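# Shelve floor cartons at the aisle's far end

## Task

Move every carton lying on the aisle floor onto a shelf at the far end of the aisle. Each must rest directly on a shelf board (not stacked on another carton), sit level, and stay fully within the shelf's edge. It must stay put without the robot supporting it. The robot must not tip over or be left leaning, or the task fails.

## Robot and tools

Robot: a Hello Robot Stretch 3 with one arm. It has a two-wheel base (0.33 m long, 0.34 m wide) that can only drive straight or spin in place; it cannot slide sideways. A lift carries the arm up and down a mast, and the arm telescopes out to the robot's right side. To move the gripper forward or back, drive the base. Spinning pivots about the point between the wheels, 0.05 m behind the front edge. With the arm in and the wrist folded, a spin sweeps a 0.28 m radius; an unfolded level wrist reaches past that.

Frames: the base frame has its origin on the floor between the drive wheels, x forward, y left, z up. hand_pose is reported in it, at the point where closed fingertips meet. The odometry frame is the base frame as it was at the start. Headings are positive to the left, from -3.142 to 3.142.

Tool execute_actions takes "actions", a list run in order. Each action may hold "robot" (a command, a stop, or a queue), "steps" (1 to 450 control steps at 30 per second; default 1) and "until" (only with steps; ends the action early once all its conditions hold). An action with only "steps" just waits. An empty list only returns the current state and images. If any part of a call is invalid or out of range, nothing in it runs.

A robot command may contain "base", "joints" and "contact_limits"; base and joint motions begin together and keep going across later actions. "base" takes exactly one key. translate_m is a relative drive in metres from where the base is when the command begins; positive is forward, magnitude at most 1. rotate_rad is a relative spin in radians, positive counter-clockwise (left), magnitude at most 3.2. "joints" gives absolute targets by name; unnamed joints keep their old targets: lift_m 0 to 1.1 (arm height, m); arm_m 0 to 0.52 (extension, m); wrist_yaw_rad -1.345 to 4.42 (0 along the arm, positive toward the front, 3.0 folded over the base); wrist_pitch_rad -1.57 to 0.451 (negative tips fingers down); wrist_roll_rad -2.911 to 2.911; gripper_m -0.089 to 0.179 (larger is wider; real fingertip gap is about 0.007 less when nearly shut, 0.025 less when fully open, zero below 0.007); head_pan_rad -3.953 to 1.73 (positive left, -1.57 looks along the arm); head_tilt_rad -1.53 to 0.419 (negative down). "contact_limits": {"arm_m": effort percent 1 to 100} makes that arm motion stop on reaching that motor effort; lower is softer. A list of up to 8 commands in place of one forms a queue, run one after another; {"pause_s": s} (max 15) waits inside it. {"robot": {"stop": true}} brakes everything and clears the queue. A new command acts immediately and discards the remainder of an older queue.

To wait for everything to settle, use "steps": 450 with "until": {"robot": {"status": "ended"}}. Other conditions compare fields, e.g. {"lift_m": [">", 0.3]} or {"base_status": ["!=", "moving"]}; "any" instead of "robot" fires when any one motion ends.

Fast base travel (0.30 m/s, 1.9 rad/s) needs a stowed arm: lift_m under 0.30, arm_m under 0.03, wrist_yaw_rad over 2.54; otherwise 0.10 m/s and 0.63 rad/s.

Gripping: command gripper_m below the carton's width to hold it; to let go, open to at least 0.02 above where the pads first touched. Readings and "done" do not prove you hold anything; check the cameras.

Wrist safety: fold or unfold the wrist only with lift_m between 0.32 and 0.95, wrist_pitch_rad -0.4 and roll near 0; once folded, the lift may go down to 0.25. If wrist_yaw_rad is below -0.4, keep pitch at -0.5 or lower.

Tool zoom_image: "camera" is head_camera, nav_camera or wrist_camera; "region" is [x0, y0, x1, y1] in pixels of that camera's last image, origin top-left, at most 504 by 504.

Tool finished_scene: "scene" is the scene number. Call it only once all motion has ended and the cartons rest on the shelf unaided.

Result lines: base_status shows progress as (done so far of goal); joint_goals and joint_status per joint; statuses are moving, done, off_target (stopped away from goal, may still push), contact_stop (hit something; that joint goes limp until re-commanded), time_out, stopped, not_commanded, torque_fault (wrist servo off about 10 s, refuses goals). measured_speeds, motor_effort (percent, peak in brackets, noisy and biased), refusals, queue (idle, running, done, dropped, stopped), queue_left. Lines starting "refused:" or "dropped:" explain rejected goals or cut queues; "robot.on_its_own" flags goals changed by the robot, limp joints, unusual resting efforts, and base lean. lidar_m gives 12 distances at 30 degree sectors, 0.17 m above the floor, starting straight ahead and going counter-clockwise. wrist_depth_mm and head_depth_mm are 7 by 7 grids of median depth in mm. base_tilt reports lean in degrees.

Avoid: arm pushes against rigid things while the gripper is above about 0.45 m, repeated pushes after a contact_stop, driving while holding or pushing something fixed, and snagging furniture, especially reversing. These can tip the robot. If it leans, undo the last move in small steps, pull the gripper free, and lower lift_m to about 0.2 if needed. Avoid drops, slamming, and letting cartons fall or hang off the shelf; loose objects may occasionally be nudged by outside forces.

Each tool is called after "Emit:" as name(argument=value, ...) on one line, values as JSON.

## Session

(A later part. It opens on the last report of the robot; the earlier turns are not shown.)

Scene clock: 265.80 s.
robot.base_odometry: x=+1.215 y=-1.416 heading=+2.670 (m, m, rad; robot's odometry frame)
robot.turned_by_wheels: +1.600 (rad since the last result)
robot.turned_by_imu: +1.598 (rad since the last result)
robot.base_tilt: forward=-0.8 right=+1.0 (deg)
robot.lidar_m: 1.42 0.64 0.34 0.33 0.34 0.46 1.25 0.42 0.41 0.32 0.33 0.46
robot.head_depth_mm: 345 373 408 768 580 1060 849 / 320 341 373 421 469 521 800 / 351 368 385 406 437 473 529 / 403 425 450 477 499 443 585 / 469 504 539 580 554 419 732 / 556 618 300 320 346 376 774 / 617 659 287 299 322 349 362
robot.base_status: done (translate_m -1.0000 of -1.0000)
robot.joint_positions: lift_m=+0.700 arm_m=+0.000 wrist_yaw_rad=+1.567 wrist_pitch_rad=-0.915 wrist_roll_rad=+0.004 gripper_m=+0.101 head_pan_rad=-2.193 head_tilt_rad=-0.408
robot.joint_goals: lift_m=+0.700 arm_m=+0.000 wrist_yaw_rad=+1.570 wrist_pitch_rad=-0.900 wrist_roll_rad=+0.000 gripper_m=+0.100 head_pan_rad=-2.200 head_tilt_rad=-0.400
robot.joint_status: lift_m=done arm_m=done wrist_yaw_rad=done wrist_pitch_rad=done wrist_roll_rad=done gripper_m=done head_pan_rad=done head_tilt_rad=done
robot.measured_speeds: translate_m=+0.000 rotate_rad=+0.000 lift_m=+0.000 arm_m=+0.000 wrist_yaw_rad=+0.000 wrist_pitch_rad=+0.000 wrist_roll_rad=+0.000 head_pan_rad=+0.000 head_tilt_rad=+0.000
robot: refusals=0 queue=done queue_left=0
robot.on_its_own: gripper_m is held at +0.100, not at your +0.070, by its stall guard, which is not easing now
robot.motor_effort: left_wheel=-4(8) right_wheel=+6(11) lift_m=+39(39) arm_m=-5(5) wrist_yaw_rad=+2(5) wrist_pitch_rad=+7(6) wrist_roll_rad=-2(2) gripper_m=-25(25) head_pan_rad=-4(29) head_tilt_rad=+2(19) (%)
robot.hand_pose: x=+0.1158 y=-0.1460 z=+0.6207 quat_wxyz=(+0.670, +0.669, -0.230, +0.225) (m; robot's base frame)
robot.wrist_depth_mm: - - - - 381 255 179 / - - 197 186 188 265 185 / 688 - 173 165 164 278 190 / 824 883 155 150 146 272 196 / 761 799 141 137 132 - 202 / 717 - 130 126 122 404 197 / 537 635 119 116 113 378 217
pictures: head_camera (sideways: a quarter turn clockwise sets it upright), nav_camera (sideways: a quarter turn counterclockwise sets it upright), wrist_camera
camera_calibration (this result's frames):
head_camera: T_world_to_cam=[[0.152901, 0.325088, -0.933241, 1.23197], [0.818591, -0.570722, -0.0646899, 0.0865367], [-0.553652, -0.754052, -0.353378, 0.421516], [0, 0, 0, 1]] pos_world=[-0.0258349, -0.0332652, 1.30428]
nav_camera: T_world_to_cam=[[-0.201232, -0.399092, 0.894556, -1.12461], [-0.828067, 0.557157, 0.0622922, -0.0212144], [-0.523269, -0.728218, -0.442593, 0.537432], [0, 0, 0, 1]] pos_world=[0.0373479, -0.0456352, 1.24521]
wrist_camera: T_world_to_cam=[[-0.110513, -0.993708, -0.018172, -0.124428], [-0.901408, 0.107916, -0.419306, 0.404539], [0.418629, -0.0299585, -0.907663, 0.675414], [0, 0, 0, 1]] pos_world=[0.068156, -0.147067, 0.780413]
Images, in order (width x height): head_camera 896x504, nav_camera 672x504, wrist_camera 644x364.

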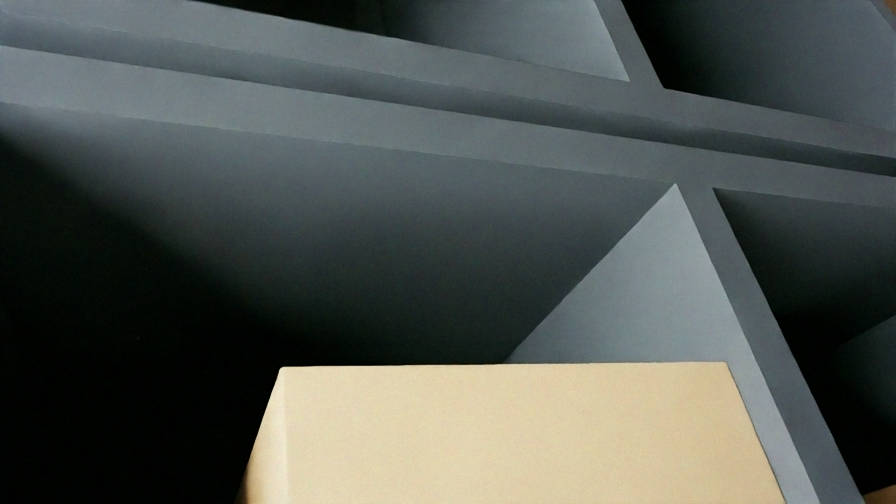

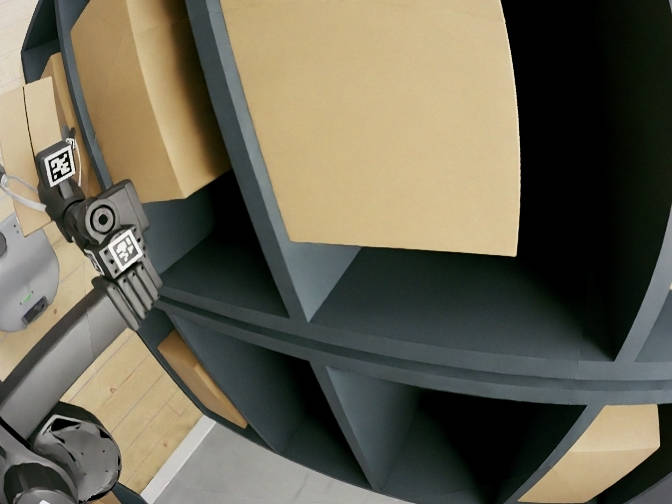

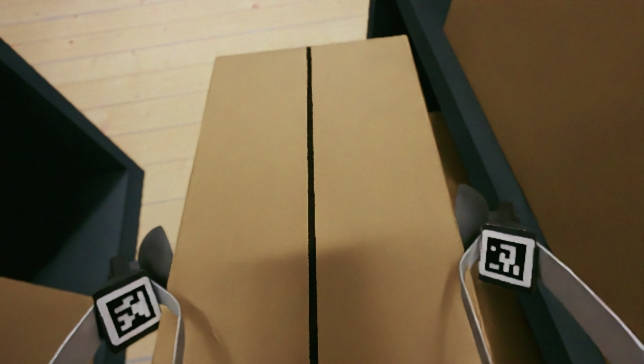

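Emit:
execute_actions(actions=[{"robot":{"base":{"translate_m":-0.8},"joints":{"head_pan_rad":-1.5,"head_tilt_rad":-0.9}},"steps":450,"until":{"robot":{"status":"ended"}}}])

Scene clock: 280.40 s.
robot.base_odometry: x=+1.928 y=-1.780 heading=+2.670 (m, m, rad; robot's odometry frame)
robot.turned_by_wheels: +0.000 (rad since the last result)
robot.turned_by_imu: +0.001 (rad since the last result)
robot.base_tilt: forward=-0.8 right=+0.9 (deg)
robot.lidar_m: 1.39 0.53 0.35 0.34 0.35 0.48 0.46 0.44 0.32 0.31 0.32 0.52
robot.head_depth_mm: 617 593 469 397 851 756 - / 626 585 466 397 852 766 - / 633 581 463 401 843 - 1078 / 642 577 459 401 841 775 544 / 651 571 456 406 836 757 - / 659 567 453 405 830 755 539 / 658 561 450 411 831 752 546
robot.base_status: done (translate_m -0.8000 of -0.8000)
robot.joint_positions: lift_m=+0.700 arm_m=+0.000 wrist_yaw_rad=+1.567 wrist_pitch_rad=-0.915 wrist_roll_rad=+0.004 gripper_m=+0.101 head_pan_rad=-1.507 head_tilt_rad=-0.888
robot.joint_goals: lift_m=+0.700 arm_m=+0.000 wrist_yaw_rad=+1.570 wrist_pitch_rad=-0.900 wrist_roll_rad=+0.000 gripper_m=+0.100 head_pan_rad=-1.500 head_tilt_rad=-0.900
robot.joint_status: lift_m=done arm_m=done wrist_yaw_rad=done wrist_pitch_rad=done wrist_roll_rad=done gripper_m=done head_pan_rad=done head_tilt_rad=done
robot.measured_speeds: translate_m=+0.000 rotate_rad=+0.000 lift_m=+0.000 arm_m=+0.000 wrist_yaw_rad=+0.000 wrist_pitch_rad=+0.000 wrist_roll_rad=+0.000 head_pan_rad=+0.000 head_tilt_rad=+0.000
robot: refusals=0 queue=done queue_left=0
robot.on_its_own: gripper_m is held at +0.100, not at your +0.070, by its stall guard, which is not easing now
robot.motor_effort: left_wheel=-4(8) right_wheel=+6(7) lift_m=+39(39) arm_m=-5(5) wrist_yaw_rad=+3(2) wrist_pitch_rad=+6(6) wrist_roll_rad=-2(2) gripper_m=-23(24) head_pan_rad=+3(33) head_tilt_rad=-4(21) (%)
robot.hand_pose: x=+0.1158 y=-0.1460 z=+0.6207 quat_wxyz=(+0.670, +0.669, -0.230, +0.225) (m; robot's base frame)
robot.wrist_depth_mm: 713 - - - 375 363 354 / 661 - 196 185 189 328 322 / 626 946 173 165 163 298 295 / 642 893 155 150 146 279 272 / 764 801 141 137 133 - 251 / 583 - 129 126 123 251 234 / 548 655 119 116 114 241 220
pictures: head_camera (sideways: a quarter turn clockwise sets it upright), nav_camera (sideways: a quarter turn counterclockwise sets it upright), wrist_camera
camera_calibration (this result's frames):
head_camera: T_world_to_cam=[[-0.112578, 0.738621, -0.664655, 0.883412], [0.993122, 0.105296, -0.0512001, 0.0678729], [0.032168, -0.665847, -0.745394, 0.927955], [0, 0, 0, 1]] pos_world=[0.0021966, -0.0417768, 1.28233]
nav_camera: T_world_to_cam=[[0.12029, -0.798713, 0.589566, -0.729034], [-0.99205, -0.118824, 0.0414329, 0.00697543], [0.0369617, -0.589863, -0.806657, 1.00759], [0, 0, 0, 1]] pos_world=[0.0573734, 0.0128788, 1.2423]
wrist_camera: T_world_to_cam=[[-0.110514, -0.993708, -0.0181721, -0.124428], [-0.901408, 0.107917, -0.419306, 0.404539], [0.418629, -0.0299586, -0.907663, 0.675414], [0, 0, 0, 1]] pos_world=[0.068156, -0.147067, 0.780413]
Images, in order (width x height): head_camera 896x504, nav_camera 672x504, wrist_camera 644x364.

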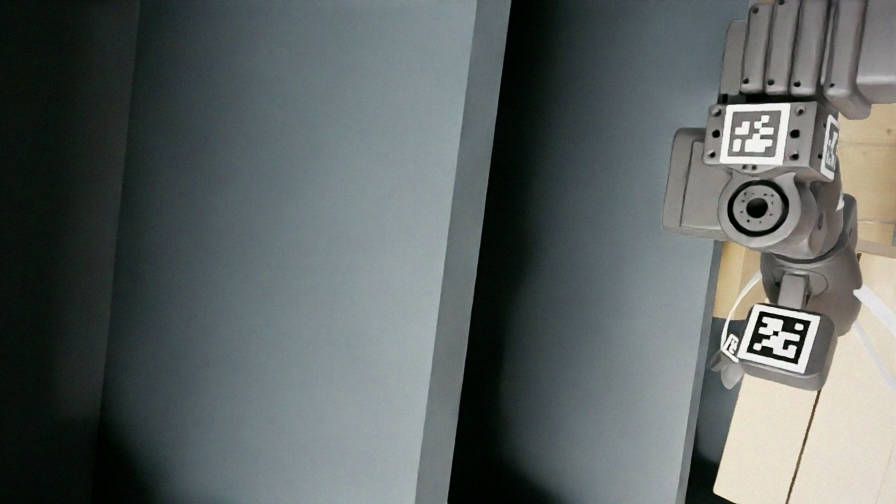

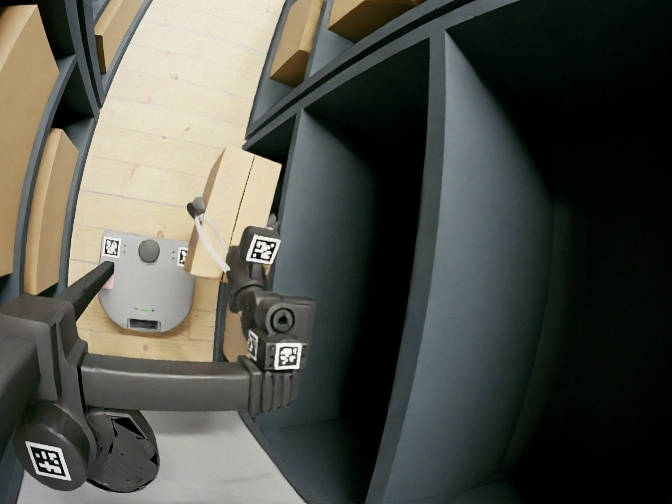

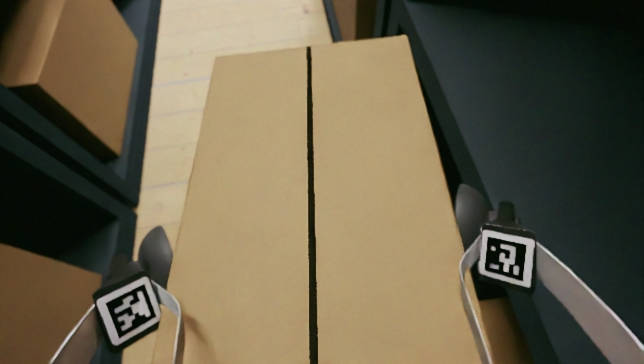

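Emit:
execute_actions(actions=[{"robot":[{"base":{"translate_m":-0.06},"joints":{"lift_m":0.77}},{"joints":{"wrist_yaw_rad":0.0}},{"joints":{"arm_m":0.09}}],"steps":450,"until":{"robot":{"status":"ended"}}}])

Scene clock: 296.80 s.
robot.base_odometry: x=+1.981 y=-1.807 heading=+2.670 (m, m, rad; robot's odometry frame)
robot.turned_by_wheels: +0.000 (rad since the last result)
robot.turned_by_imu: +0.000 (rad since the last result)
robot.base_tilt: forward=-0.8 right=+1.0 (deg)
robot.lidar_m: 1.26 0.47 0.35 0.34 0.49 0.41 0.40 0.42 0.32 0.31 0.32 0.57
robot.head_depth_mm: 616 591 469 395 - - - / 625 587 465 395 - 734 1076 / 634 583 463 397 - 611 1072 / 640 577 459 401 642 592 1084 / 651 571 455 405 835 759 1092 / 658 566 453 406 833 1111 1100 / 658 559 449 410 828 1104 1101
robot.base_status: done (translate_m -0.0600 of -0.0600)
robot.joint_positions: lift_m=+0.770 arm_m=+0.090 wrist_yaw_rad=+0.002 wrist_pitch_rad=-0.915 wrist_roll_rad=+0.003 gripper_m=+0.101 head_pan_rad=-1.507 head_tilt_rad=-0.888
robot.joint_goals: lift_m=+0.770 arm_m=+0.090 wrist_yaw_rad=+0.000 wrist_pitch_rad=-0.900 wrist_roll_rad=+0.000 gripper_m=+0.100 head_pan_rad=-1.500 head_tilt_rad=-0.900
robot.joint_status: lift_m=done arm_m=done wrist_yaw_rad=done wrist_pitch_rad=done wrist_roll_rad=done gripper_m=done head_pan_rad=done head_tilt_rad=done
robot.measured_speeds: translate_m=+0.000 rotate_rad=+0.000 lift_m=+0.000 arm_m=+0.000 wrist_yaw_rad=+0.000 wrist_pitch_rad=+0.000 wrist_roll_rad=+0.000 head_pan_rad=+0.000 head_tilt_rad=+0.000
robot: refusals=0 queue=done queue_left=0
robot.on_its_own: gripper_m is held at +0.100, not at your +0.070, by its stall guard, which is not easing now
robot.motor_effort: left_wheel=-4(9) right_wheel=+5(8) lift_m=+39(41) arm_m=+5(4) wrist_yaw_rad=-2(2) wrist_pitch_rad=+7(7) wrist_roll_rad=-1(2) gripper_m=-25(25) head_pan_rad=+4(3) head_tilt_rad=-4(4) (%)
robot.hand_pose: x=-0.0213 y=-0.3717 z=+0.6907 quat_wxyz=(+0.634, +0.313, -0.635, -0.313) (m; robot's base frame)
robot.wrist_depth_mm: 422 439 462 460 465 454 350 / 453 449 196 183 187 416 361 / 414 404 172 164 163 381 367 / 380 375 154 149 146 352 347 / 349 348 141 136 133 - 320 / 322 - 129 125 122 298 300 / 305 291 120 116 114 279 281
pictures: head_camera (sideways: a quarter turn clockwise sets it upright), nav_camera (sideways: a quarter turn counterclockwise sets it upright), wrist_camera
camera_calibration (this result's frames):
head_camera: T_world_to_cam=[[-0.112677, 0.738766, -0.664477, 0.883181], [0.993109, 0.105427, -0.0511901, 0.06786], [0.0322362, -0.665666, -0.745554, 0.928162], [0, 0, 0, 1]] pos_world=[0.00220129, -0.0417726, 1.28232]
nav_camera: T_world_to_cam=[[0.120394, -0.798839, 0.589373, -0.728784], [-0.992036, -0.118953, 0.0414196, 0.00699255], [0.0370198, -0.589666, -0.806798, 1.00777], [0, 0, 0, 1]] pos_world=[0.0573709, 0.0128992, 1.24231]
wrist_camera: T_world_to_cam=[[-0.994362, 0.104508, -0.0179735, 0.026668], [0.102391, 0.902126, -0.419148, 0.651181], [-0.0275901, -0.418625, -0.90774, 0.635621], [0, 0, 0, 1]] pos_world=[-0.0226202, -0.324147, 0.850399]
Images, in order (width x height): head_camera 896x504, nav_camera 672x504, wrist_camera 644x364.

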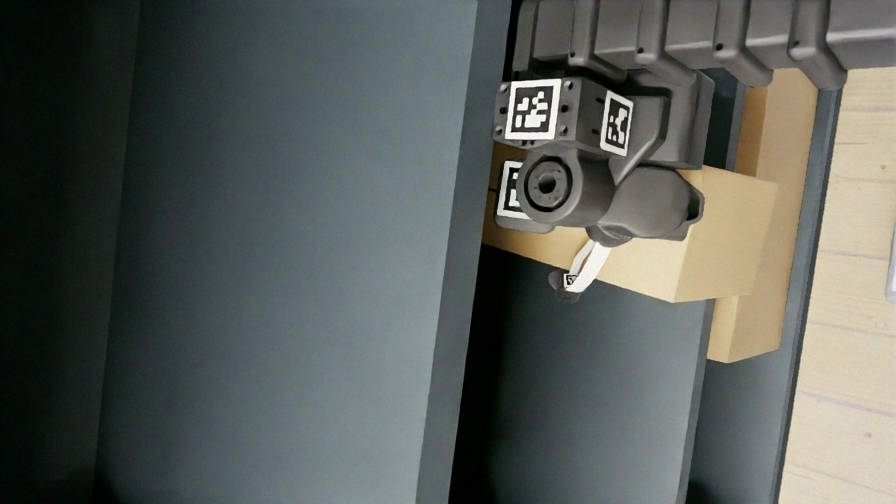

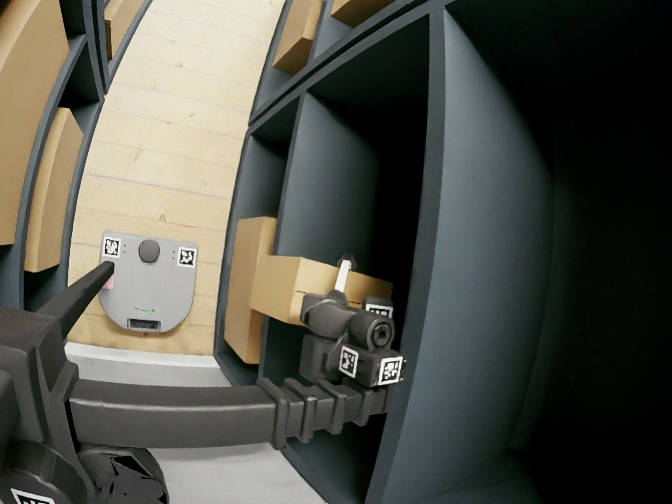

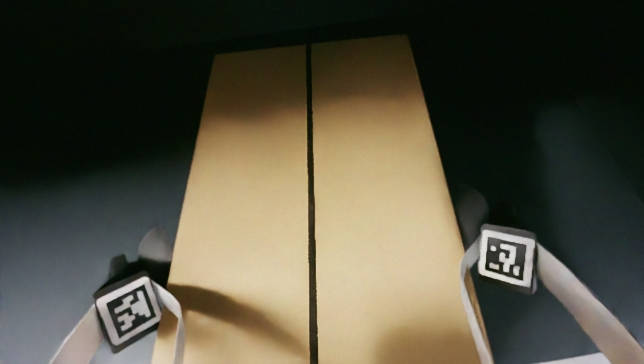

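Emit:
execute_actions(actions=[{"robot":{"joints":{"lift_m":0.715}},"steps":200,"until":{"robot":{"status":"ended"}}},{"robot":[{"joints":{"gripper_m":0.179}},{"pause_s":0.5},{"joints":{"lift_m":0.76}},{"joints":{"arm_m":0.0}},{"joints":{"wrist_pitch_rad":-1.35}},{"joints":{"gripper_m":0.0,"lift_m":0.73}},{"joints":{"arm_m":0.14},"contact_limits":{"arm_m":40}}],"steps":450,"until":{"robot":{"status":"ended"}}}])

Scene clock: 311.90 s.
robot.base_odometry: x=+1.981 y=-1.807 heading=+2.670 (m, m, rad; robot's odometry frame)
robot.turned_by_wheels: +0.000 (rad since the last result)
robot.turned_by_imu: +0.008 (rad since the last result)
robot.base_tilt: forward=-1.6 right=-0.3 (deg)
robot.lidar_m: 1.45 0.46 0.34 0.33 0.48 0.41 0.40 0.42 0.32 0.31 0.33 0.57
robot.head_depth_mm: 637 622 486 411 888 - - / 645 617 483 410 - 762 1074 / 653 611 480 416 - 775 1075 / 664 607 476 425 674 830 1090 / 673 604 475 425 851 782 1101 / 681 600 473 928 846 1120 1106 / 693 594 469 923 845 1139 1112
robot.base_status: done (translate_m -0.0600 of -0.0600)
robot.joint_positions: lift_m=+0.730 arm_m=+0.138 wrist_yaw_rad=+0.001 wrist_pitch_rad=-1.353 wrist_roll_rad=+0.005 gripper_m=+0.000 head_pan_rad=-1.507 head_tilt_rad=-0.889
robot.joint_goals: lift_m=+0.730 arm_m=+0.140 wrist_yaw_rad=+0.000 wrist_pitch_rad=-1.350 wrist_roll_rad=+0.000 gripper_m=+0.000 head_pan_rad=-1.500 head_tilt_rad=-0.900
robot.joint_status: lift_m=done arm_m=done wrist_yaw_rad=done wrist_pitch_rad=done wrist_roll_rad=done gripper_m=done head_pan_rad=done head_tilt_rad=done
robot.measured_speeds: translate_m=+0.000 rotate_rad=+0.000 lift_m=+0.000 arm_m=+0.000 wrist_yaw_rad=+0.000 wrist_pitch_rad=+0.000 wrist_roll_rad=+0.000 head_pan_rad=+0.000 head_tilt_rad=+0.000
robot: refusals=0 queue=done queue_left=0
robot.on_its_own: arm_m is at rest, and its effort (+28) is outside its rest range (-14 to +14)
robot.motor_effort: left_wheel=-9(13) right_wheel=+1(11) lift_m=+37(40) arm_m=+28(36) wrist_yaw_rad=-1(3) wrist_pitch_rad=+1(16) wrist_roll_rad=-2(5) gripper_m=-2(100) head_pan_rad=+2(3) head_tilt_rad=-3(3) (%)
robot.contact_limits: arm_m 40 (drawing in: default 30, maximum 49; extending or still: default 41, maximum 66)
robot.hand_pose: x=-0.0216 y=-0.3148 z=+0.6132 quat_wxyz=(+0.550, +0.442, -0.552, -0.444) (m; robot's base frame)
robot.wrist_depth_mm: - 80 80 80 80 267 266 / - 79 79 80 79 262 263 / - 79 79 79 79 260 261 / - 78 78 78 78 258 258 / 256 255 255 - 257 638 454 / 784 780 784 - 779 697 473 / 772 774 772 772 - 723 483
pictures: head_camera (sideways: a quarter turn clockwise sets it upright), nav_camera (sideways: a quarter turn counterclockwise sets it upright), wrist_camera
replaced: robot.lift_m: its motion had ended contact_stop
camera_calibration (this result's frames):
head_camera: T_world_to_cam=[[-0.112899, 0.739328, -0.663814, 0.882318], [0.993079, 0.10572, -0.0511529, 0.0678116], [0.0323593, -0.664995, -0.746147, 0.928932], [0, 0, 0, 1]] pos_world=[0.00221057, -0.0417562, 1.28228]
nav_camera: T_world_to_cam=[[0.120627, -0.799333, 0.588656, -0.727852], [-0.992004, -0.119236, 0.0413703, 0.00705657], [0.0371206, -0.588939, -0.807324, 1.00846], [0, 0, 0, 1]] pos_world=[0.0573643, 0.0129649, 1.24231]
wrist_camera: T_world_to_cam=[[-0.994098, 0.104597, 0.0287934, -0.0096141], [0.104723, 0.994497, 0.0028832, 0.337693], [-0.0283334, 0.00588151, -0.999581, 0.779], [0, 0, 0, 1]] pos_world=[-0.0228498, -0.339411, 0.777977]
Images, in order (width x height): head_camera 896x504, nav_camera 672x504, wrist_camera 644x364.

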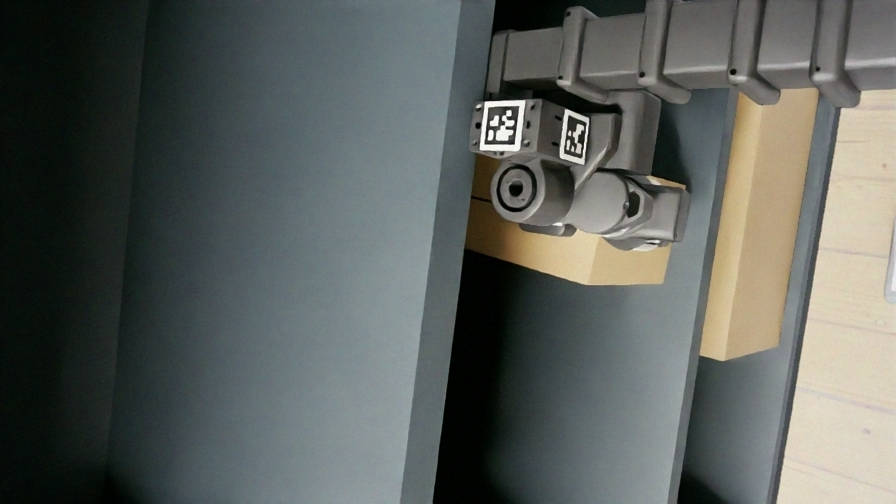

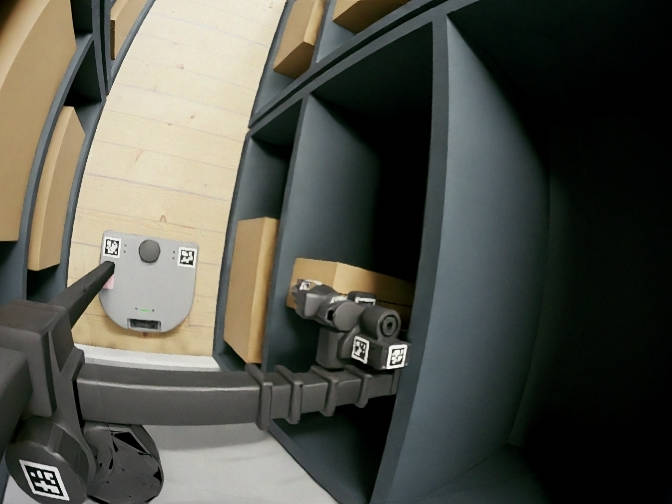

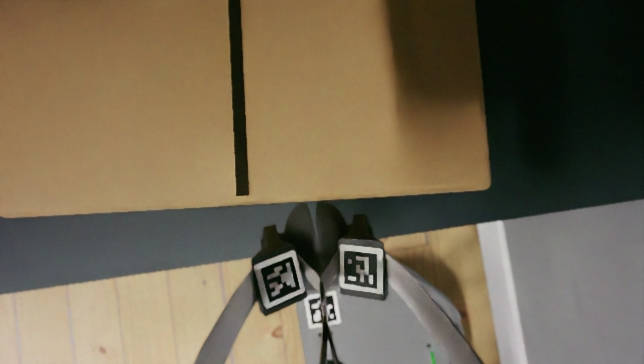

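Emit:
execute_actions(actions=[{"robot":[{"joints":{"arm_m":0.0}},{"joints":{"wrist_yaw_rad":1.57,"wrist_pitch_rad":-0.9,"gripper_m":0.179,"lift_m":0.45,"head_pan_rad":-0.5,"head_tilt_rad":-1.1},"base":{"translate_m":1.0}},{"base":{"translate_m":1.0}},{"base":{"translate_m":0.31},"joints":{"arm_m":0.12}}],"steps":450,"until":{"robot":{"status":"ended"}}},{"steps":450,"until":{"robot":{"status":"ended"}}}])

Scene clock: 347.43 s.
robot.base_odometry: x=-0.077 y=-0.758 heading=+2.670 (m, m, rad; robot's odometry frame)
robot.turned_by_wheels: +0.000 (rad since the last result)
robot.turned_by_imu: -0.043 (rad since the last result)
robot.base_tilt: forward=-0.8 right=+1.0 (deg)
robot.lidar_m: 1.62 1.77 1.99 1.92 1.99 0.93 1.15 0.89 1.90 0.19 0.16 0.24
robot.head_depth_mm: 2204 1886 1654 1482 1323 1240 1104 / 2195 1884 1643 1461 1317 1198 1102 / 2184 1863 1635 1456 1320 1043 - / 2113 1871 1630 1454 1308 1180 - / 2060 1852 1629 1449 1309 1195 1114 / 1962 1807 1616 1444 1302 1187 1095 / 1917 1842 1629 1433 1293 1181 1089
robot.base_status: done (translate_m +0.3100 of +0.3100)
robot.joint_positions: lift_m=+0.450 arm_m=+0.120 wrist_yaw_rad=+1.568 wrist_pitch_rad=-0.913 wrist_roll_rad=+0.004 gripper_m=+0.179 head_pan_rad=-0.507 head_tilt_rad=-1.086
robot.joint_goals: lift_m=+0.450 arm_m=+0.120 wrist_yaw_rad=+1.570 wrist_pitch_rad=-0.900 wrist_roll_rad=+0.000 gripper_m=+0.179 head_pan_rad=-0.500 head_tilt_rad=-1.100
robot.joint_status: lift_m=done arm_m=done wrist_yaw_rad=done wrist_pitch_rad=done wrist_roll_rad=done gripper_m=done head_pan_rad=done head_tilt_rad=done
robot.measured_speeds: translate_m=+0.000 rotate_rad=+0.000 lift_m=+0.000 arm_m=+0.000 wrist_yaw_rad=+0.000 wrist_pitch_rad=+0.000 wrist_roll_rad=+0.000 head_pan_rad=+0.000 head_tilt_rad=+0.000
robot: refusals=0 queue=done queue_left=0
robot.motor_effort: left_wheel=-1(10) right_wheel=+1(12) lift_m=+29(36) arm_m=+4(27) wrist_yaw_rad=+2(1) wrist_pitch_rad=+5(6) wrist_roll_rad=-2(2) gripper_m=+1(100) head_pan_rad=+2(36) head_tilt_rad=-4(16) (%)
robot.hand_pose: x=+0.1163 y=-0.2653 z=+0.3714 quat_wxyz=(+0.669, +0.669, -0.231, +0.226) (m; robot's base frame)
robot.wrist_depth_mm: 854 852 822 798 772 772 752 / 778 761 736 721 716 694 697 / 689 674 669 671 652 643 631 / 643 622 607 409 592 590 576 / 585 577 553 379 552 544 537 / 545 532 358 351 510 504 494 / - 495 333 326 478 475 465
pictures: head_camera (sideways: a quarter turn clockwise sets it upright), nav_camera (sideways: a quarter turn counterclockwise sets it upright), wrist_camera
camera_calibration (this result's frames):
head_camera: T_world_to_cam=[[-0.784098, 0.360744, -0.505028, 0.679541], [0.43978, 0.897124, -0.0419749, 0.059226], [0.437931, -0.255014, -0.862082, 1.07719], [0, 0, 0, 1]] pos_world=[0.0350478, -0.0235764, 1.2743]
nav_camera: T_world_to_cam=[[0.824868, -0.378962, 0.419501, -0.511796], [-0.429731, -0.902467, 0.0297263, 0.0187951], [0.367321, -0.204793, -0.907268, 1.13634], [0, 0, 0, 1]] pos_world=[0.0128411, 0.0557241, 1.2451]
wrist_camera: T_world_to_cam=[[-0.110215, -0.993735, -0.0185548, -0.247311], [-0.900372, 0.107732, -0.421574, 0.314048], [0.420932, -0.0297575, -0.906604, 0.444727], [0, 0, 0, 1]] pos_world=[0.0683032, -0.266361, 0.530997]
Images, in order (width x height): head_camera 896x504, nav_camera 672x504, wrist_camera 644x364.

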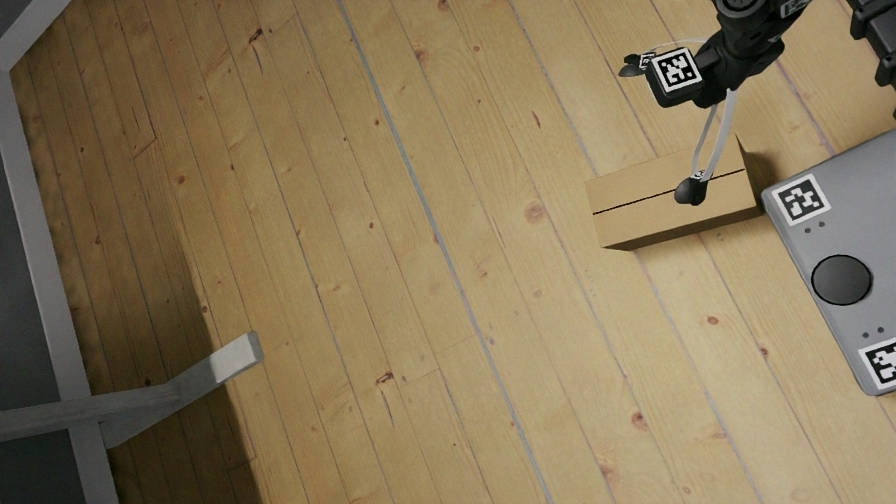

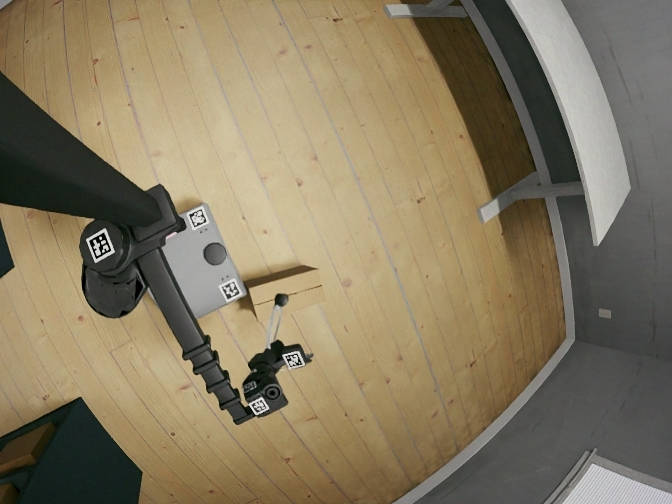

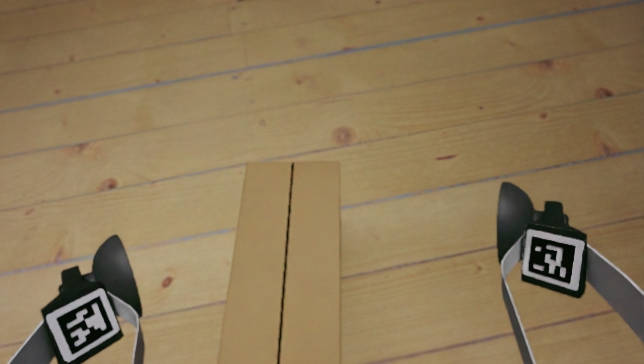

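Emit:
execute_actions(actions=[{"robot":[{"base":{"translate_m":0.05},"joints":{"arm_m":0.105}},{"joints":{"lift_m":0.215}},{"joints":{"gripper_m":0.06}},{"pause_s":1},{"joints":{"lift_m":0.77}},{"joints":{"arm_m":0.0},"base":{"rotate_rad":0.04}},{"base":{"translate_m":-0.9}}],"steps":450,"until":{"robot":{"status":"ended"}}},{"steps":300,"until":{"robot":{"status":"ended"}}}])

Scene clock: 355.17 s.
robot.base_odometry: x=-0.121 y=-0.735 heading=+2.670 (m, m, rad; robot's odometry frame)
robot.turned_by_wheels: +0.000 (rad since the last result)
robot.turned_by_imu: -0.001 (rad since the last result)
robot.base_tilt: forward=-0.8 right=+1.0 (deg)
robot.lidar_m: 1.58 1.72 2.00 1.91 1.99 0.97 1.15 0.94 1.91 0.19 0.16 0.27
robot.head_depth_mm: 2190 1888 1653 1480 1327 1209 1082 / 2190 1890 1656 1472 1322 1224 1103 / 2151 1869 1647 1463 1317 1040 - / 2074 1881 1641 1452 1306 1180 - / 2035 1871 1623 1442 1307 1188 1116 / 1873 1803 1619 1442 1308 1183 1093 / 1880 1840 1611 1431 1303 1178 1081
robot.base_status: done (translate_m +0.0500 of +0.0500)
robot.joint_positions: lift_m=+0.245 arm_m=+0.105 wrist_yaw_rad=+1.584 wrist_pitch_rad=-0.880 wrist_roll_rad=+0.027 gripper_m=+0.179 head_pan_rad=-0.507 head_tilt_rad=-1.087
robot.joint_goals: lift_m=+0.245 arm_m=+0.105 wrist_yaw_rad=+1.570 wrist_pitch_rad=-0.900 wrist_roll_rad=+0.000 gripper_m=+0.179 head_pan_rad=-0.500 head_tilt_rad=-1.100
robot.joint_status: lift_m=contact_stop arm_m=done wrist_yaw_rad=done wrist_pitch_rad=done wrist_roll_rad=done gripper_m=done head_pan_rad=done head_tilt_rad=done
robot.measured_speeds: translate_m=+0.000 rotate_rad=+0.000 lift_m=+0.007 arm_m=+0.000 wrist_yaw_rad=+0.000 wrist_pitch_rad=+0.000 wrist_roll_rad=+0.000 head_pan_rad=+0.000 head_tilt_rad=+0.000
robot: refusals=0 queue=dropped queue_left=0
robot.on_its_own: lift_m is slack since a contact_stop, until your next command for it (your +0.215 is given up)
robot.motor_effort: left_wheel=+1(5) right_wheel=+2(8) lift_m=+23(37) arm_m=-2(6) wrist_yaw_rad=-12(14) wrist_pitch_rad=-10(14) wrist_roll_rad=-13(15) gripper_m=-1(1) head_pan_rad=+3(4) head_tilt_rad=-4(4) (%)
robot.hand_pose: x=+0.1233 y=-0.2484 z=+0.1710 quat_wxyz=(+0.661, +0.670, -0.244, +0.235) (m; robot's base frame)
robot.wrist_depth_mm: 573 558 539 519 513 492 478 / 514 494 230 215 436 441 430 / 453 446 201 195 395 399 392 / 414 404 182 177 360 369 358 / 378 367 167 163 333 340 333 / 352 158 153 151 314 312 305 / - 146 142 140 293 292 286
pictures: head_camera (sideways: a quarter turn clockwise sets it upright), nav_camera (sideways: a quarter turn counterclockwise sets it upright), wrist_camera
dropped: robot: command 1 of its queue: lift_m: contact_stop
camera_calibration (this result's frames):
head_camera: T_world_to_cam=[[-0.78421, 0.360762, -0.504841, 0.679298], [0.439732, 0.897148, -0.0419638, 0.0592119], [0.437779, -0.254903, -0.862192, 1.07733], [0, 0, 0, 1]] pos_world=[0.0350436, -0.0235722, 1.27429]
nav_camera: T_world_to_cam=[[0.824964, -0.37897, 0.419304, -0.511541], [-0.429685, -0.90249, 0.0297127, 0.0188125], [0.367158, -0.204681, -0.907359, 1.13646], [0, 0, 0, 1]] pos_world=[0.0128278, 0.0557304, 1.24511]
wrist_camera: T_world_to_cam=[[-0.111139, -0.99313, -0.0366293, -0.230126], [-0.885978, 0.11571, -0.449059, 0.238956], [0.450212, -0.017455, -0.892751, 0.257644], [0, 0, 0, 1]] pos_world=[0.0701394, -0.251697, 0.328888]
Images, in order (width x height): head_camera 896x504, nav_camera 672x504, wrist_camera 644x364.

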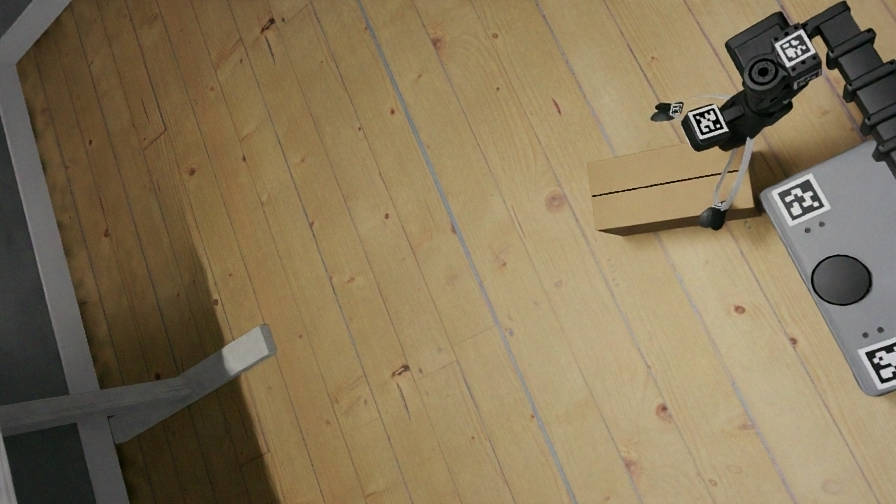

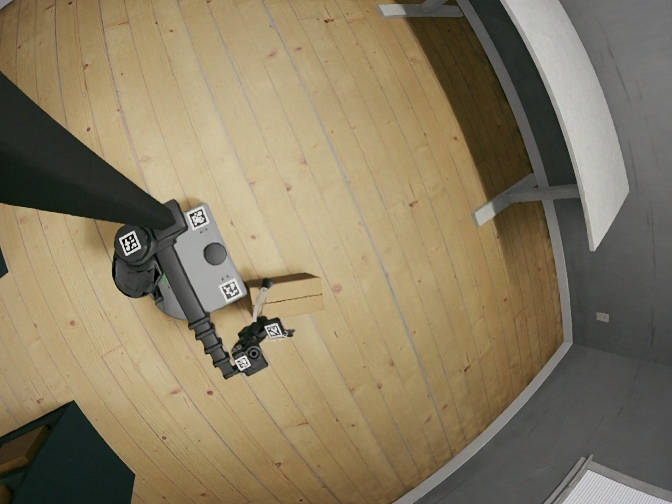

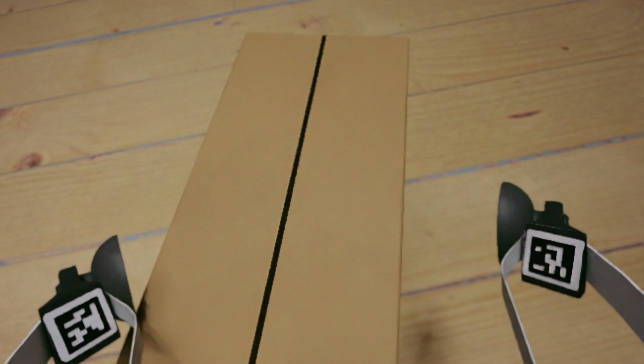

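Emit:
execute_actions(actions=[{"robot":[{"joints":{"lift_m":0.32}},{"joints":{"arm_m":0.06,"wrist_pitch_rad":-0.72}},{"joints":{"lift_m":0.2}}],"steps":300,"until":{"robot":{"status":"ended"}}}])

Scene clock: 363.00 s.
robot.base_odometry: x=-0.121 y=-0.735 heading=+2.670 (m, m, rad; robot's odometry frame)
robot.turned_by_wheels: +0.000 (rad since the last result)
robot.turned_by_imu: -0.001 (rad since the last result)
robot.base_tilt: forward=-0.8 right=+1.0 (deg)
robot.lidar_m: 1.58 1.72 1.99 1.91 2.00 0.97 1.15 0.94 1.91 0.19 0.15 2.08
robot.head_depth_mm: 2193 1901 1655 1477 1325 1198 1107 / 2187 1881 1655 1471 1319 1201 - / 2142 1879 1646 1455 1311 1042 - / 2090 1874 1626 1450 1307 1174 - / 2034 1841 1623 1445 1300 1188 1114 / 1886 1801 1617 1447 1298 1178 1090 / 1875 1835 1621 1437 1297 1179 1081
robot.base_status: done (translate_m +0.0500 of +0.0500)
robot.joint_positions: lift_m=+0.200 arm_m=+0.060 wrist_yaw_rad=+1.565 wrist_pitch_rad=-0.727 wrist_roll_rad=-0.006 gripper_m=+0.179 head_pan_rad=-0.507 head_tilt_rad=-1.087
robot.joint_goals: lift_m=+0.200 arm_m=+0.060 wrist_yaw_rad=+1.570 wrist_pitch_rad=-0.720 wrist_roll_rad=+0.000 gripper_m=+0.179 head_pan_rad=-0.500 head_tilt_rad=-1.100
robot.joint_status: lift_m=done arm_m=done wrist_yaw_rad=done wrist_pitch_rad=done wrist_roll_rad=done gripper_m=done head_pan_rad=done head_tilt_rad=done
robot.measured_speeds: translate_m=+0.000 rotate_rad=+0.000 lift_m=+0.000 arm_m=+0.000 wrist_yaw_rad=+0.000 wrist_pitch_rad=+0.000 wrist_roll_rad=+0.000 head_pan_rad=+0.000 head_tilt_rad=+0.000
robot: refusals=0 queue=done queue_left=0
robot.motor_effort: left_wheel=-1(1) right_wheel=+2(4) lift_m=+29(38) arm_m=-5(6) wrist_yaw_rad=+4(13) wrist_pitch_rad=+3(10) wrist_roll_rad=+3(13) gripper_m=-1(0) head_pan_rad=+3(3) head_tilt_rad=-4(4) (%)
robot.hand_pose: x=+0.1540 y=-0.2064 z=+0.1505 quat_wxyz=(+0.647, +0.643, -0.289, +0.290) (m; robot's base frame)
robot.wrist_depth_mm: 696 665 631 615 586 570 552 / 566 545 530 208 203 473 472 / 482 466 454 180 175 405 406 / 416 407 385 157 153 358 358 / 367 361 146 140 137 135 330 / 334 321 129 126 124 126 288 / - 289 117 115 112 113 265
pictures: head_camera (sideways: a quarter turn clockwise sets it upright), nav_camera (sideways: a quarter turn counterclockwise sets it upright), wrist_camera
camera_calibration (this result's frames):
head_camera: T_world_to_cam=[[-0.78421, 0.360763, -0.504841, 0.679298], [0.439733, 0.897148, -0.0419638, 0.0592119], [0.437778, -0.254904, -0.862192, 1.07733], [0, 0, 0, 1]] pos_world=[0.0350436, -0.0235723, 1.27429]
nav_camera: T_world_to_cam=[[0.824964, -0.37897, 0.419304, -0.511541], [-0.429686, -0.90249, 0.0297127, 0.0188125], [0.367158, -0.204681, -0.907359, 1.13646], [0, 0, 0, 1]] pos_world=[0.0128279, 0.0557304, 1.24511]
wrist_camera: T_world_to_cam=[[-0.100199, -0.994504, -0.0303603, -0.188695], [-0.80781, 0.0991272, -0.581047, 0.256514], [0.580864, -0.0336948, -0.813303, 0.190867], [0, 0, 0, 1]] pos_world=[0.0774404, -0.206654, 0.298551]
Images, in order (width x height): head_camera 896x504, nav_camera 672x504, wrist_camera 644x364.

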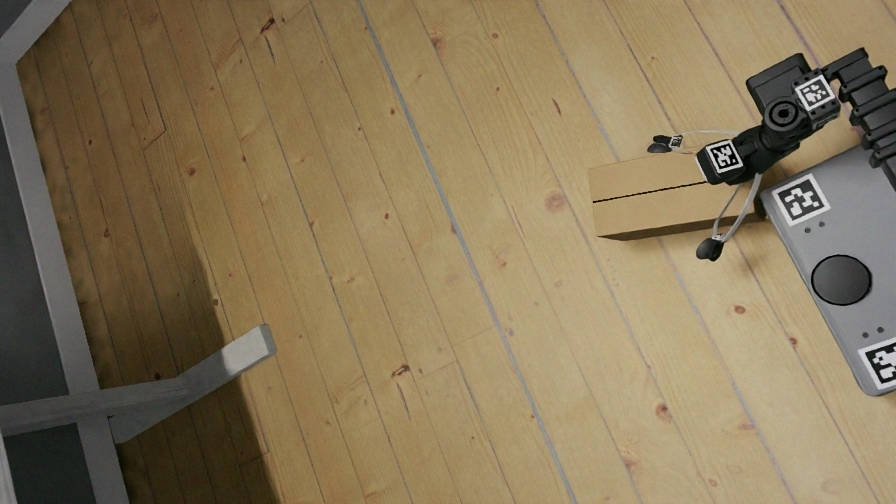

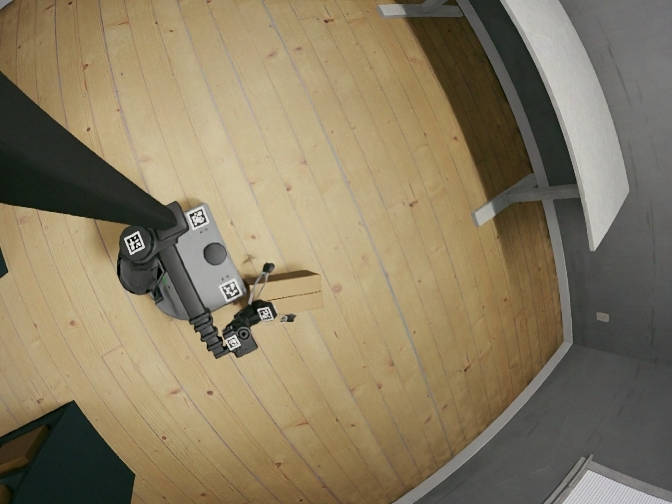

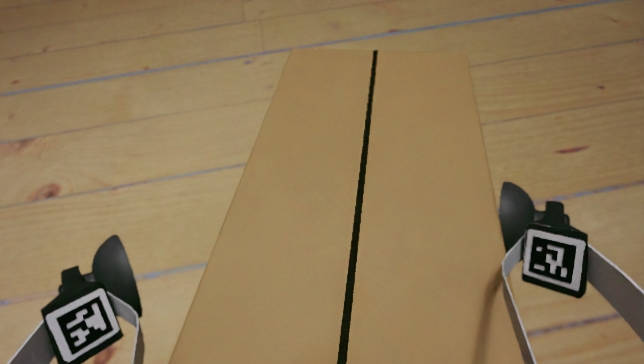

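Emit:
execute_actions(actions=[{"robot":[{"joints":{"arm_m":0.08}},{"joints":{"lift_m":0.172}},{"joints":{"gripper_m":0.06}},{"pause_s":1},{"joints":{"lift_m":0.73}},{"joints":{"arm_m":0.0},"base":{"rotate_rad":0.04}},{"base":{"translate_m":-0.9}}],"steps":450,"until":{"robot":{"status":"ended"}}},{"steps":300,"until":{"robot":{"status":"ended"}}}])

Scene clock: 367.60 s.
robot.base_odometry: x=-0.121 y=-0.735 heading=+2.670 (m, m, rad; robot's odometry frame)
robot.turned_by_wheels: +0.000 (rad since the last result)
robot.turned_by_imu: +0.000 (rad since the last result)
robot.base_tilt: forward=-0.8 right=+1.0 (deg)
robot.lidar_m: 1.58 1.73 1.99 1.91 1.99 0.97 1.15 0.94 1.90 0.19 0.15 2.07
robot.head_depth_mm: 2186 1891 1660 1481 1320 1203 1102 / 2190 1890 1653 1461 1316 1212 1101 / 2136 1888 1656 1460 1313 1050 - / 2097 1865 1630 1452 1307 1173 - / 2032 1869 1635 1449 1302 1187 1115 / 1866 1796 1612 1442 1295 1183 1097 / 1873 1834 1616 1438 1299 1183 1081
robot.base_status: done (translate_m +0.0500 of +0.0500)
robot.joint_positions: lift_m=+0.184 arm_m=+0.080 wrist_yaw_rad=+1.584 wrist_pitch_rad=-0.688 wrist_roll_rad=+0.025 gripper_m=+0.179 head_pan_rad=-0.507 head_tilt_rad=-1.087
robot.joint_goals: lift_m=+0.184 arm_m=+0.080 wrist_yaw_rad=+1.570 wrist_pitch_rad=-0.720 wrist_roll_rad=+0.000 gripper_m=+0.179 head_pan_rad=-0.500 head_tilt_rad=-1.100
robot.joint_status: lift_m=contact_stop arm_m=done wrist_yaw_rad=done wrist_pitch_rad=done wrist_roll_rad=done gripper_m=done head_pan_rad=done head_tilt_rad=done
robot.measured_speeds: translate_m=+0.000 rotate_rad=+0.001 lift_m=+0.004 arm_m=+0.000 wrist_yaw_rad=+0.000 wrist_pitch_rad=+0.000 wrist_roll_rad=+0.000 head_pan_rad=+0.000 head_tilt_rad=+0.000
robot: refusals=0 queue=dropped queue_left=0
robot.on_its_own: lift_m is slack since a contact_stop, until your next command for it (your +0.172 is given up)
robot.motor_effort: left_wheel=+0(2) right_wheel=+0(7) lift_m=+28(32) arm_m=+5(5) wrist_yaw_rad=-13(14) wrist_pitch_rad=-15(20) wrist_roll_rad=-12(13) gripper_m=+0(0) head_pan_rad=+3(3) head_tilt_rad=-4(4) (%)
robot.hand_pose: x=+0.1613 y=-0.2224 z=+0.1416 quat_wxyz=(+0.634, +0.645, -0.305, +0.298) (m; robot's base frame)
robot.wrist_depth_mm: 785 731 677 641 606 572 544 / 615 582 549 201 191 477 458 / 507 486 440 170 164 411 396 / 433 416 154 148 142 358 347 / 373 366 135 130 126 129 312 / 341 125 120 116 113 274 273 / - 112 108 105 102 248 252
pictures: head_camera (sideways: a quarter turn clockwise sets it upright), nav_camera (sideways: a quarter turn counterclockwise sets it upright), wrist_camera
dropped: robot: command 1 of its queue: lift_m: contact_stop
camera_calibration (this result's frames):
head_camera: T_world_to_cam=[[-0.784293, 0.360764, -0.504711, 0.67913], [0.439685, 0.897171, -0.0419561, 0.0592022], [0.437676, -0.25482, -0.862268, 1.07743], [0, 0, 0, 1]] pos_world=[0.035041, -0.0235689, 1.27428]
nav_camera: T_world_to_cam=[[0.825037, -0.378963, 0.419168, -0.511363], [-0.42964, -0.902512, 0.0297033, 0.0188245], [0.367047, -0.204598, -0.907423, 1.13654], [0, 0, 0, 1]] pos_world=[0.0128178, 0.0557348, 1.24511]
wrist_camera: T_world_to_cam=[[-0.100002, -0.993305, -0.0578264, -0.199994], [-0.78429, 0.114456, -0.609745, 0.262447], [0.612281, -0.0156228, -0.790486, 0.174574], [0, 0, 0, 1]] pos_world=[0.0789459, -0.225966, 0.286459]
Images, in order (width x height): head_camera 896x504, nav_camera 672x504, wrist_camera 644x364.

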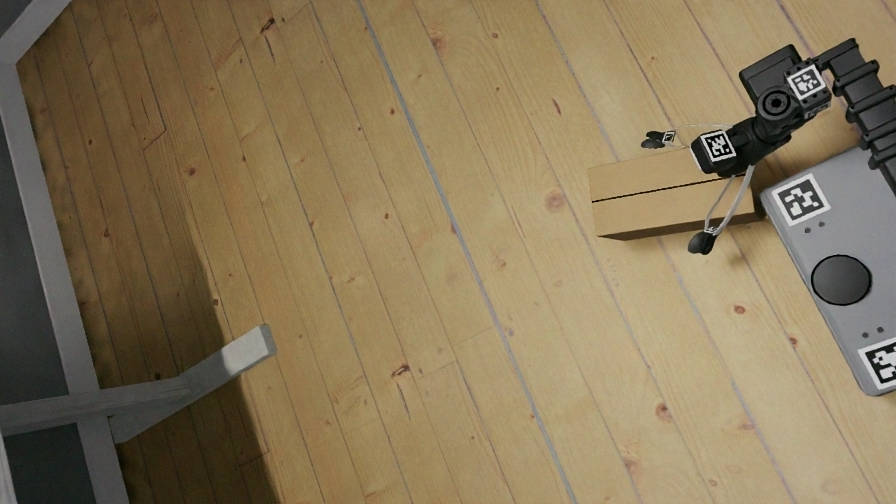

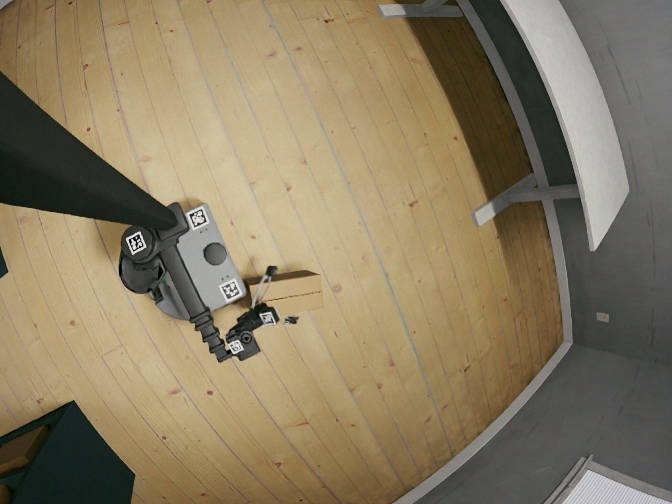

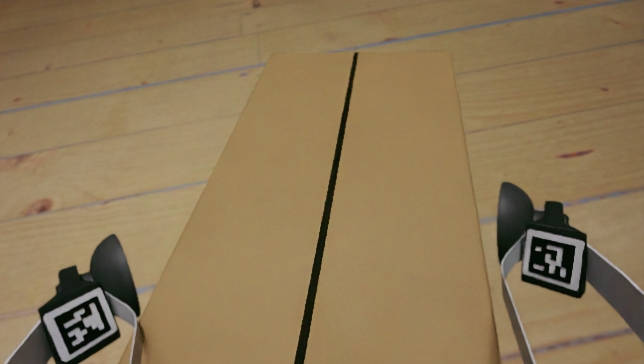

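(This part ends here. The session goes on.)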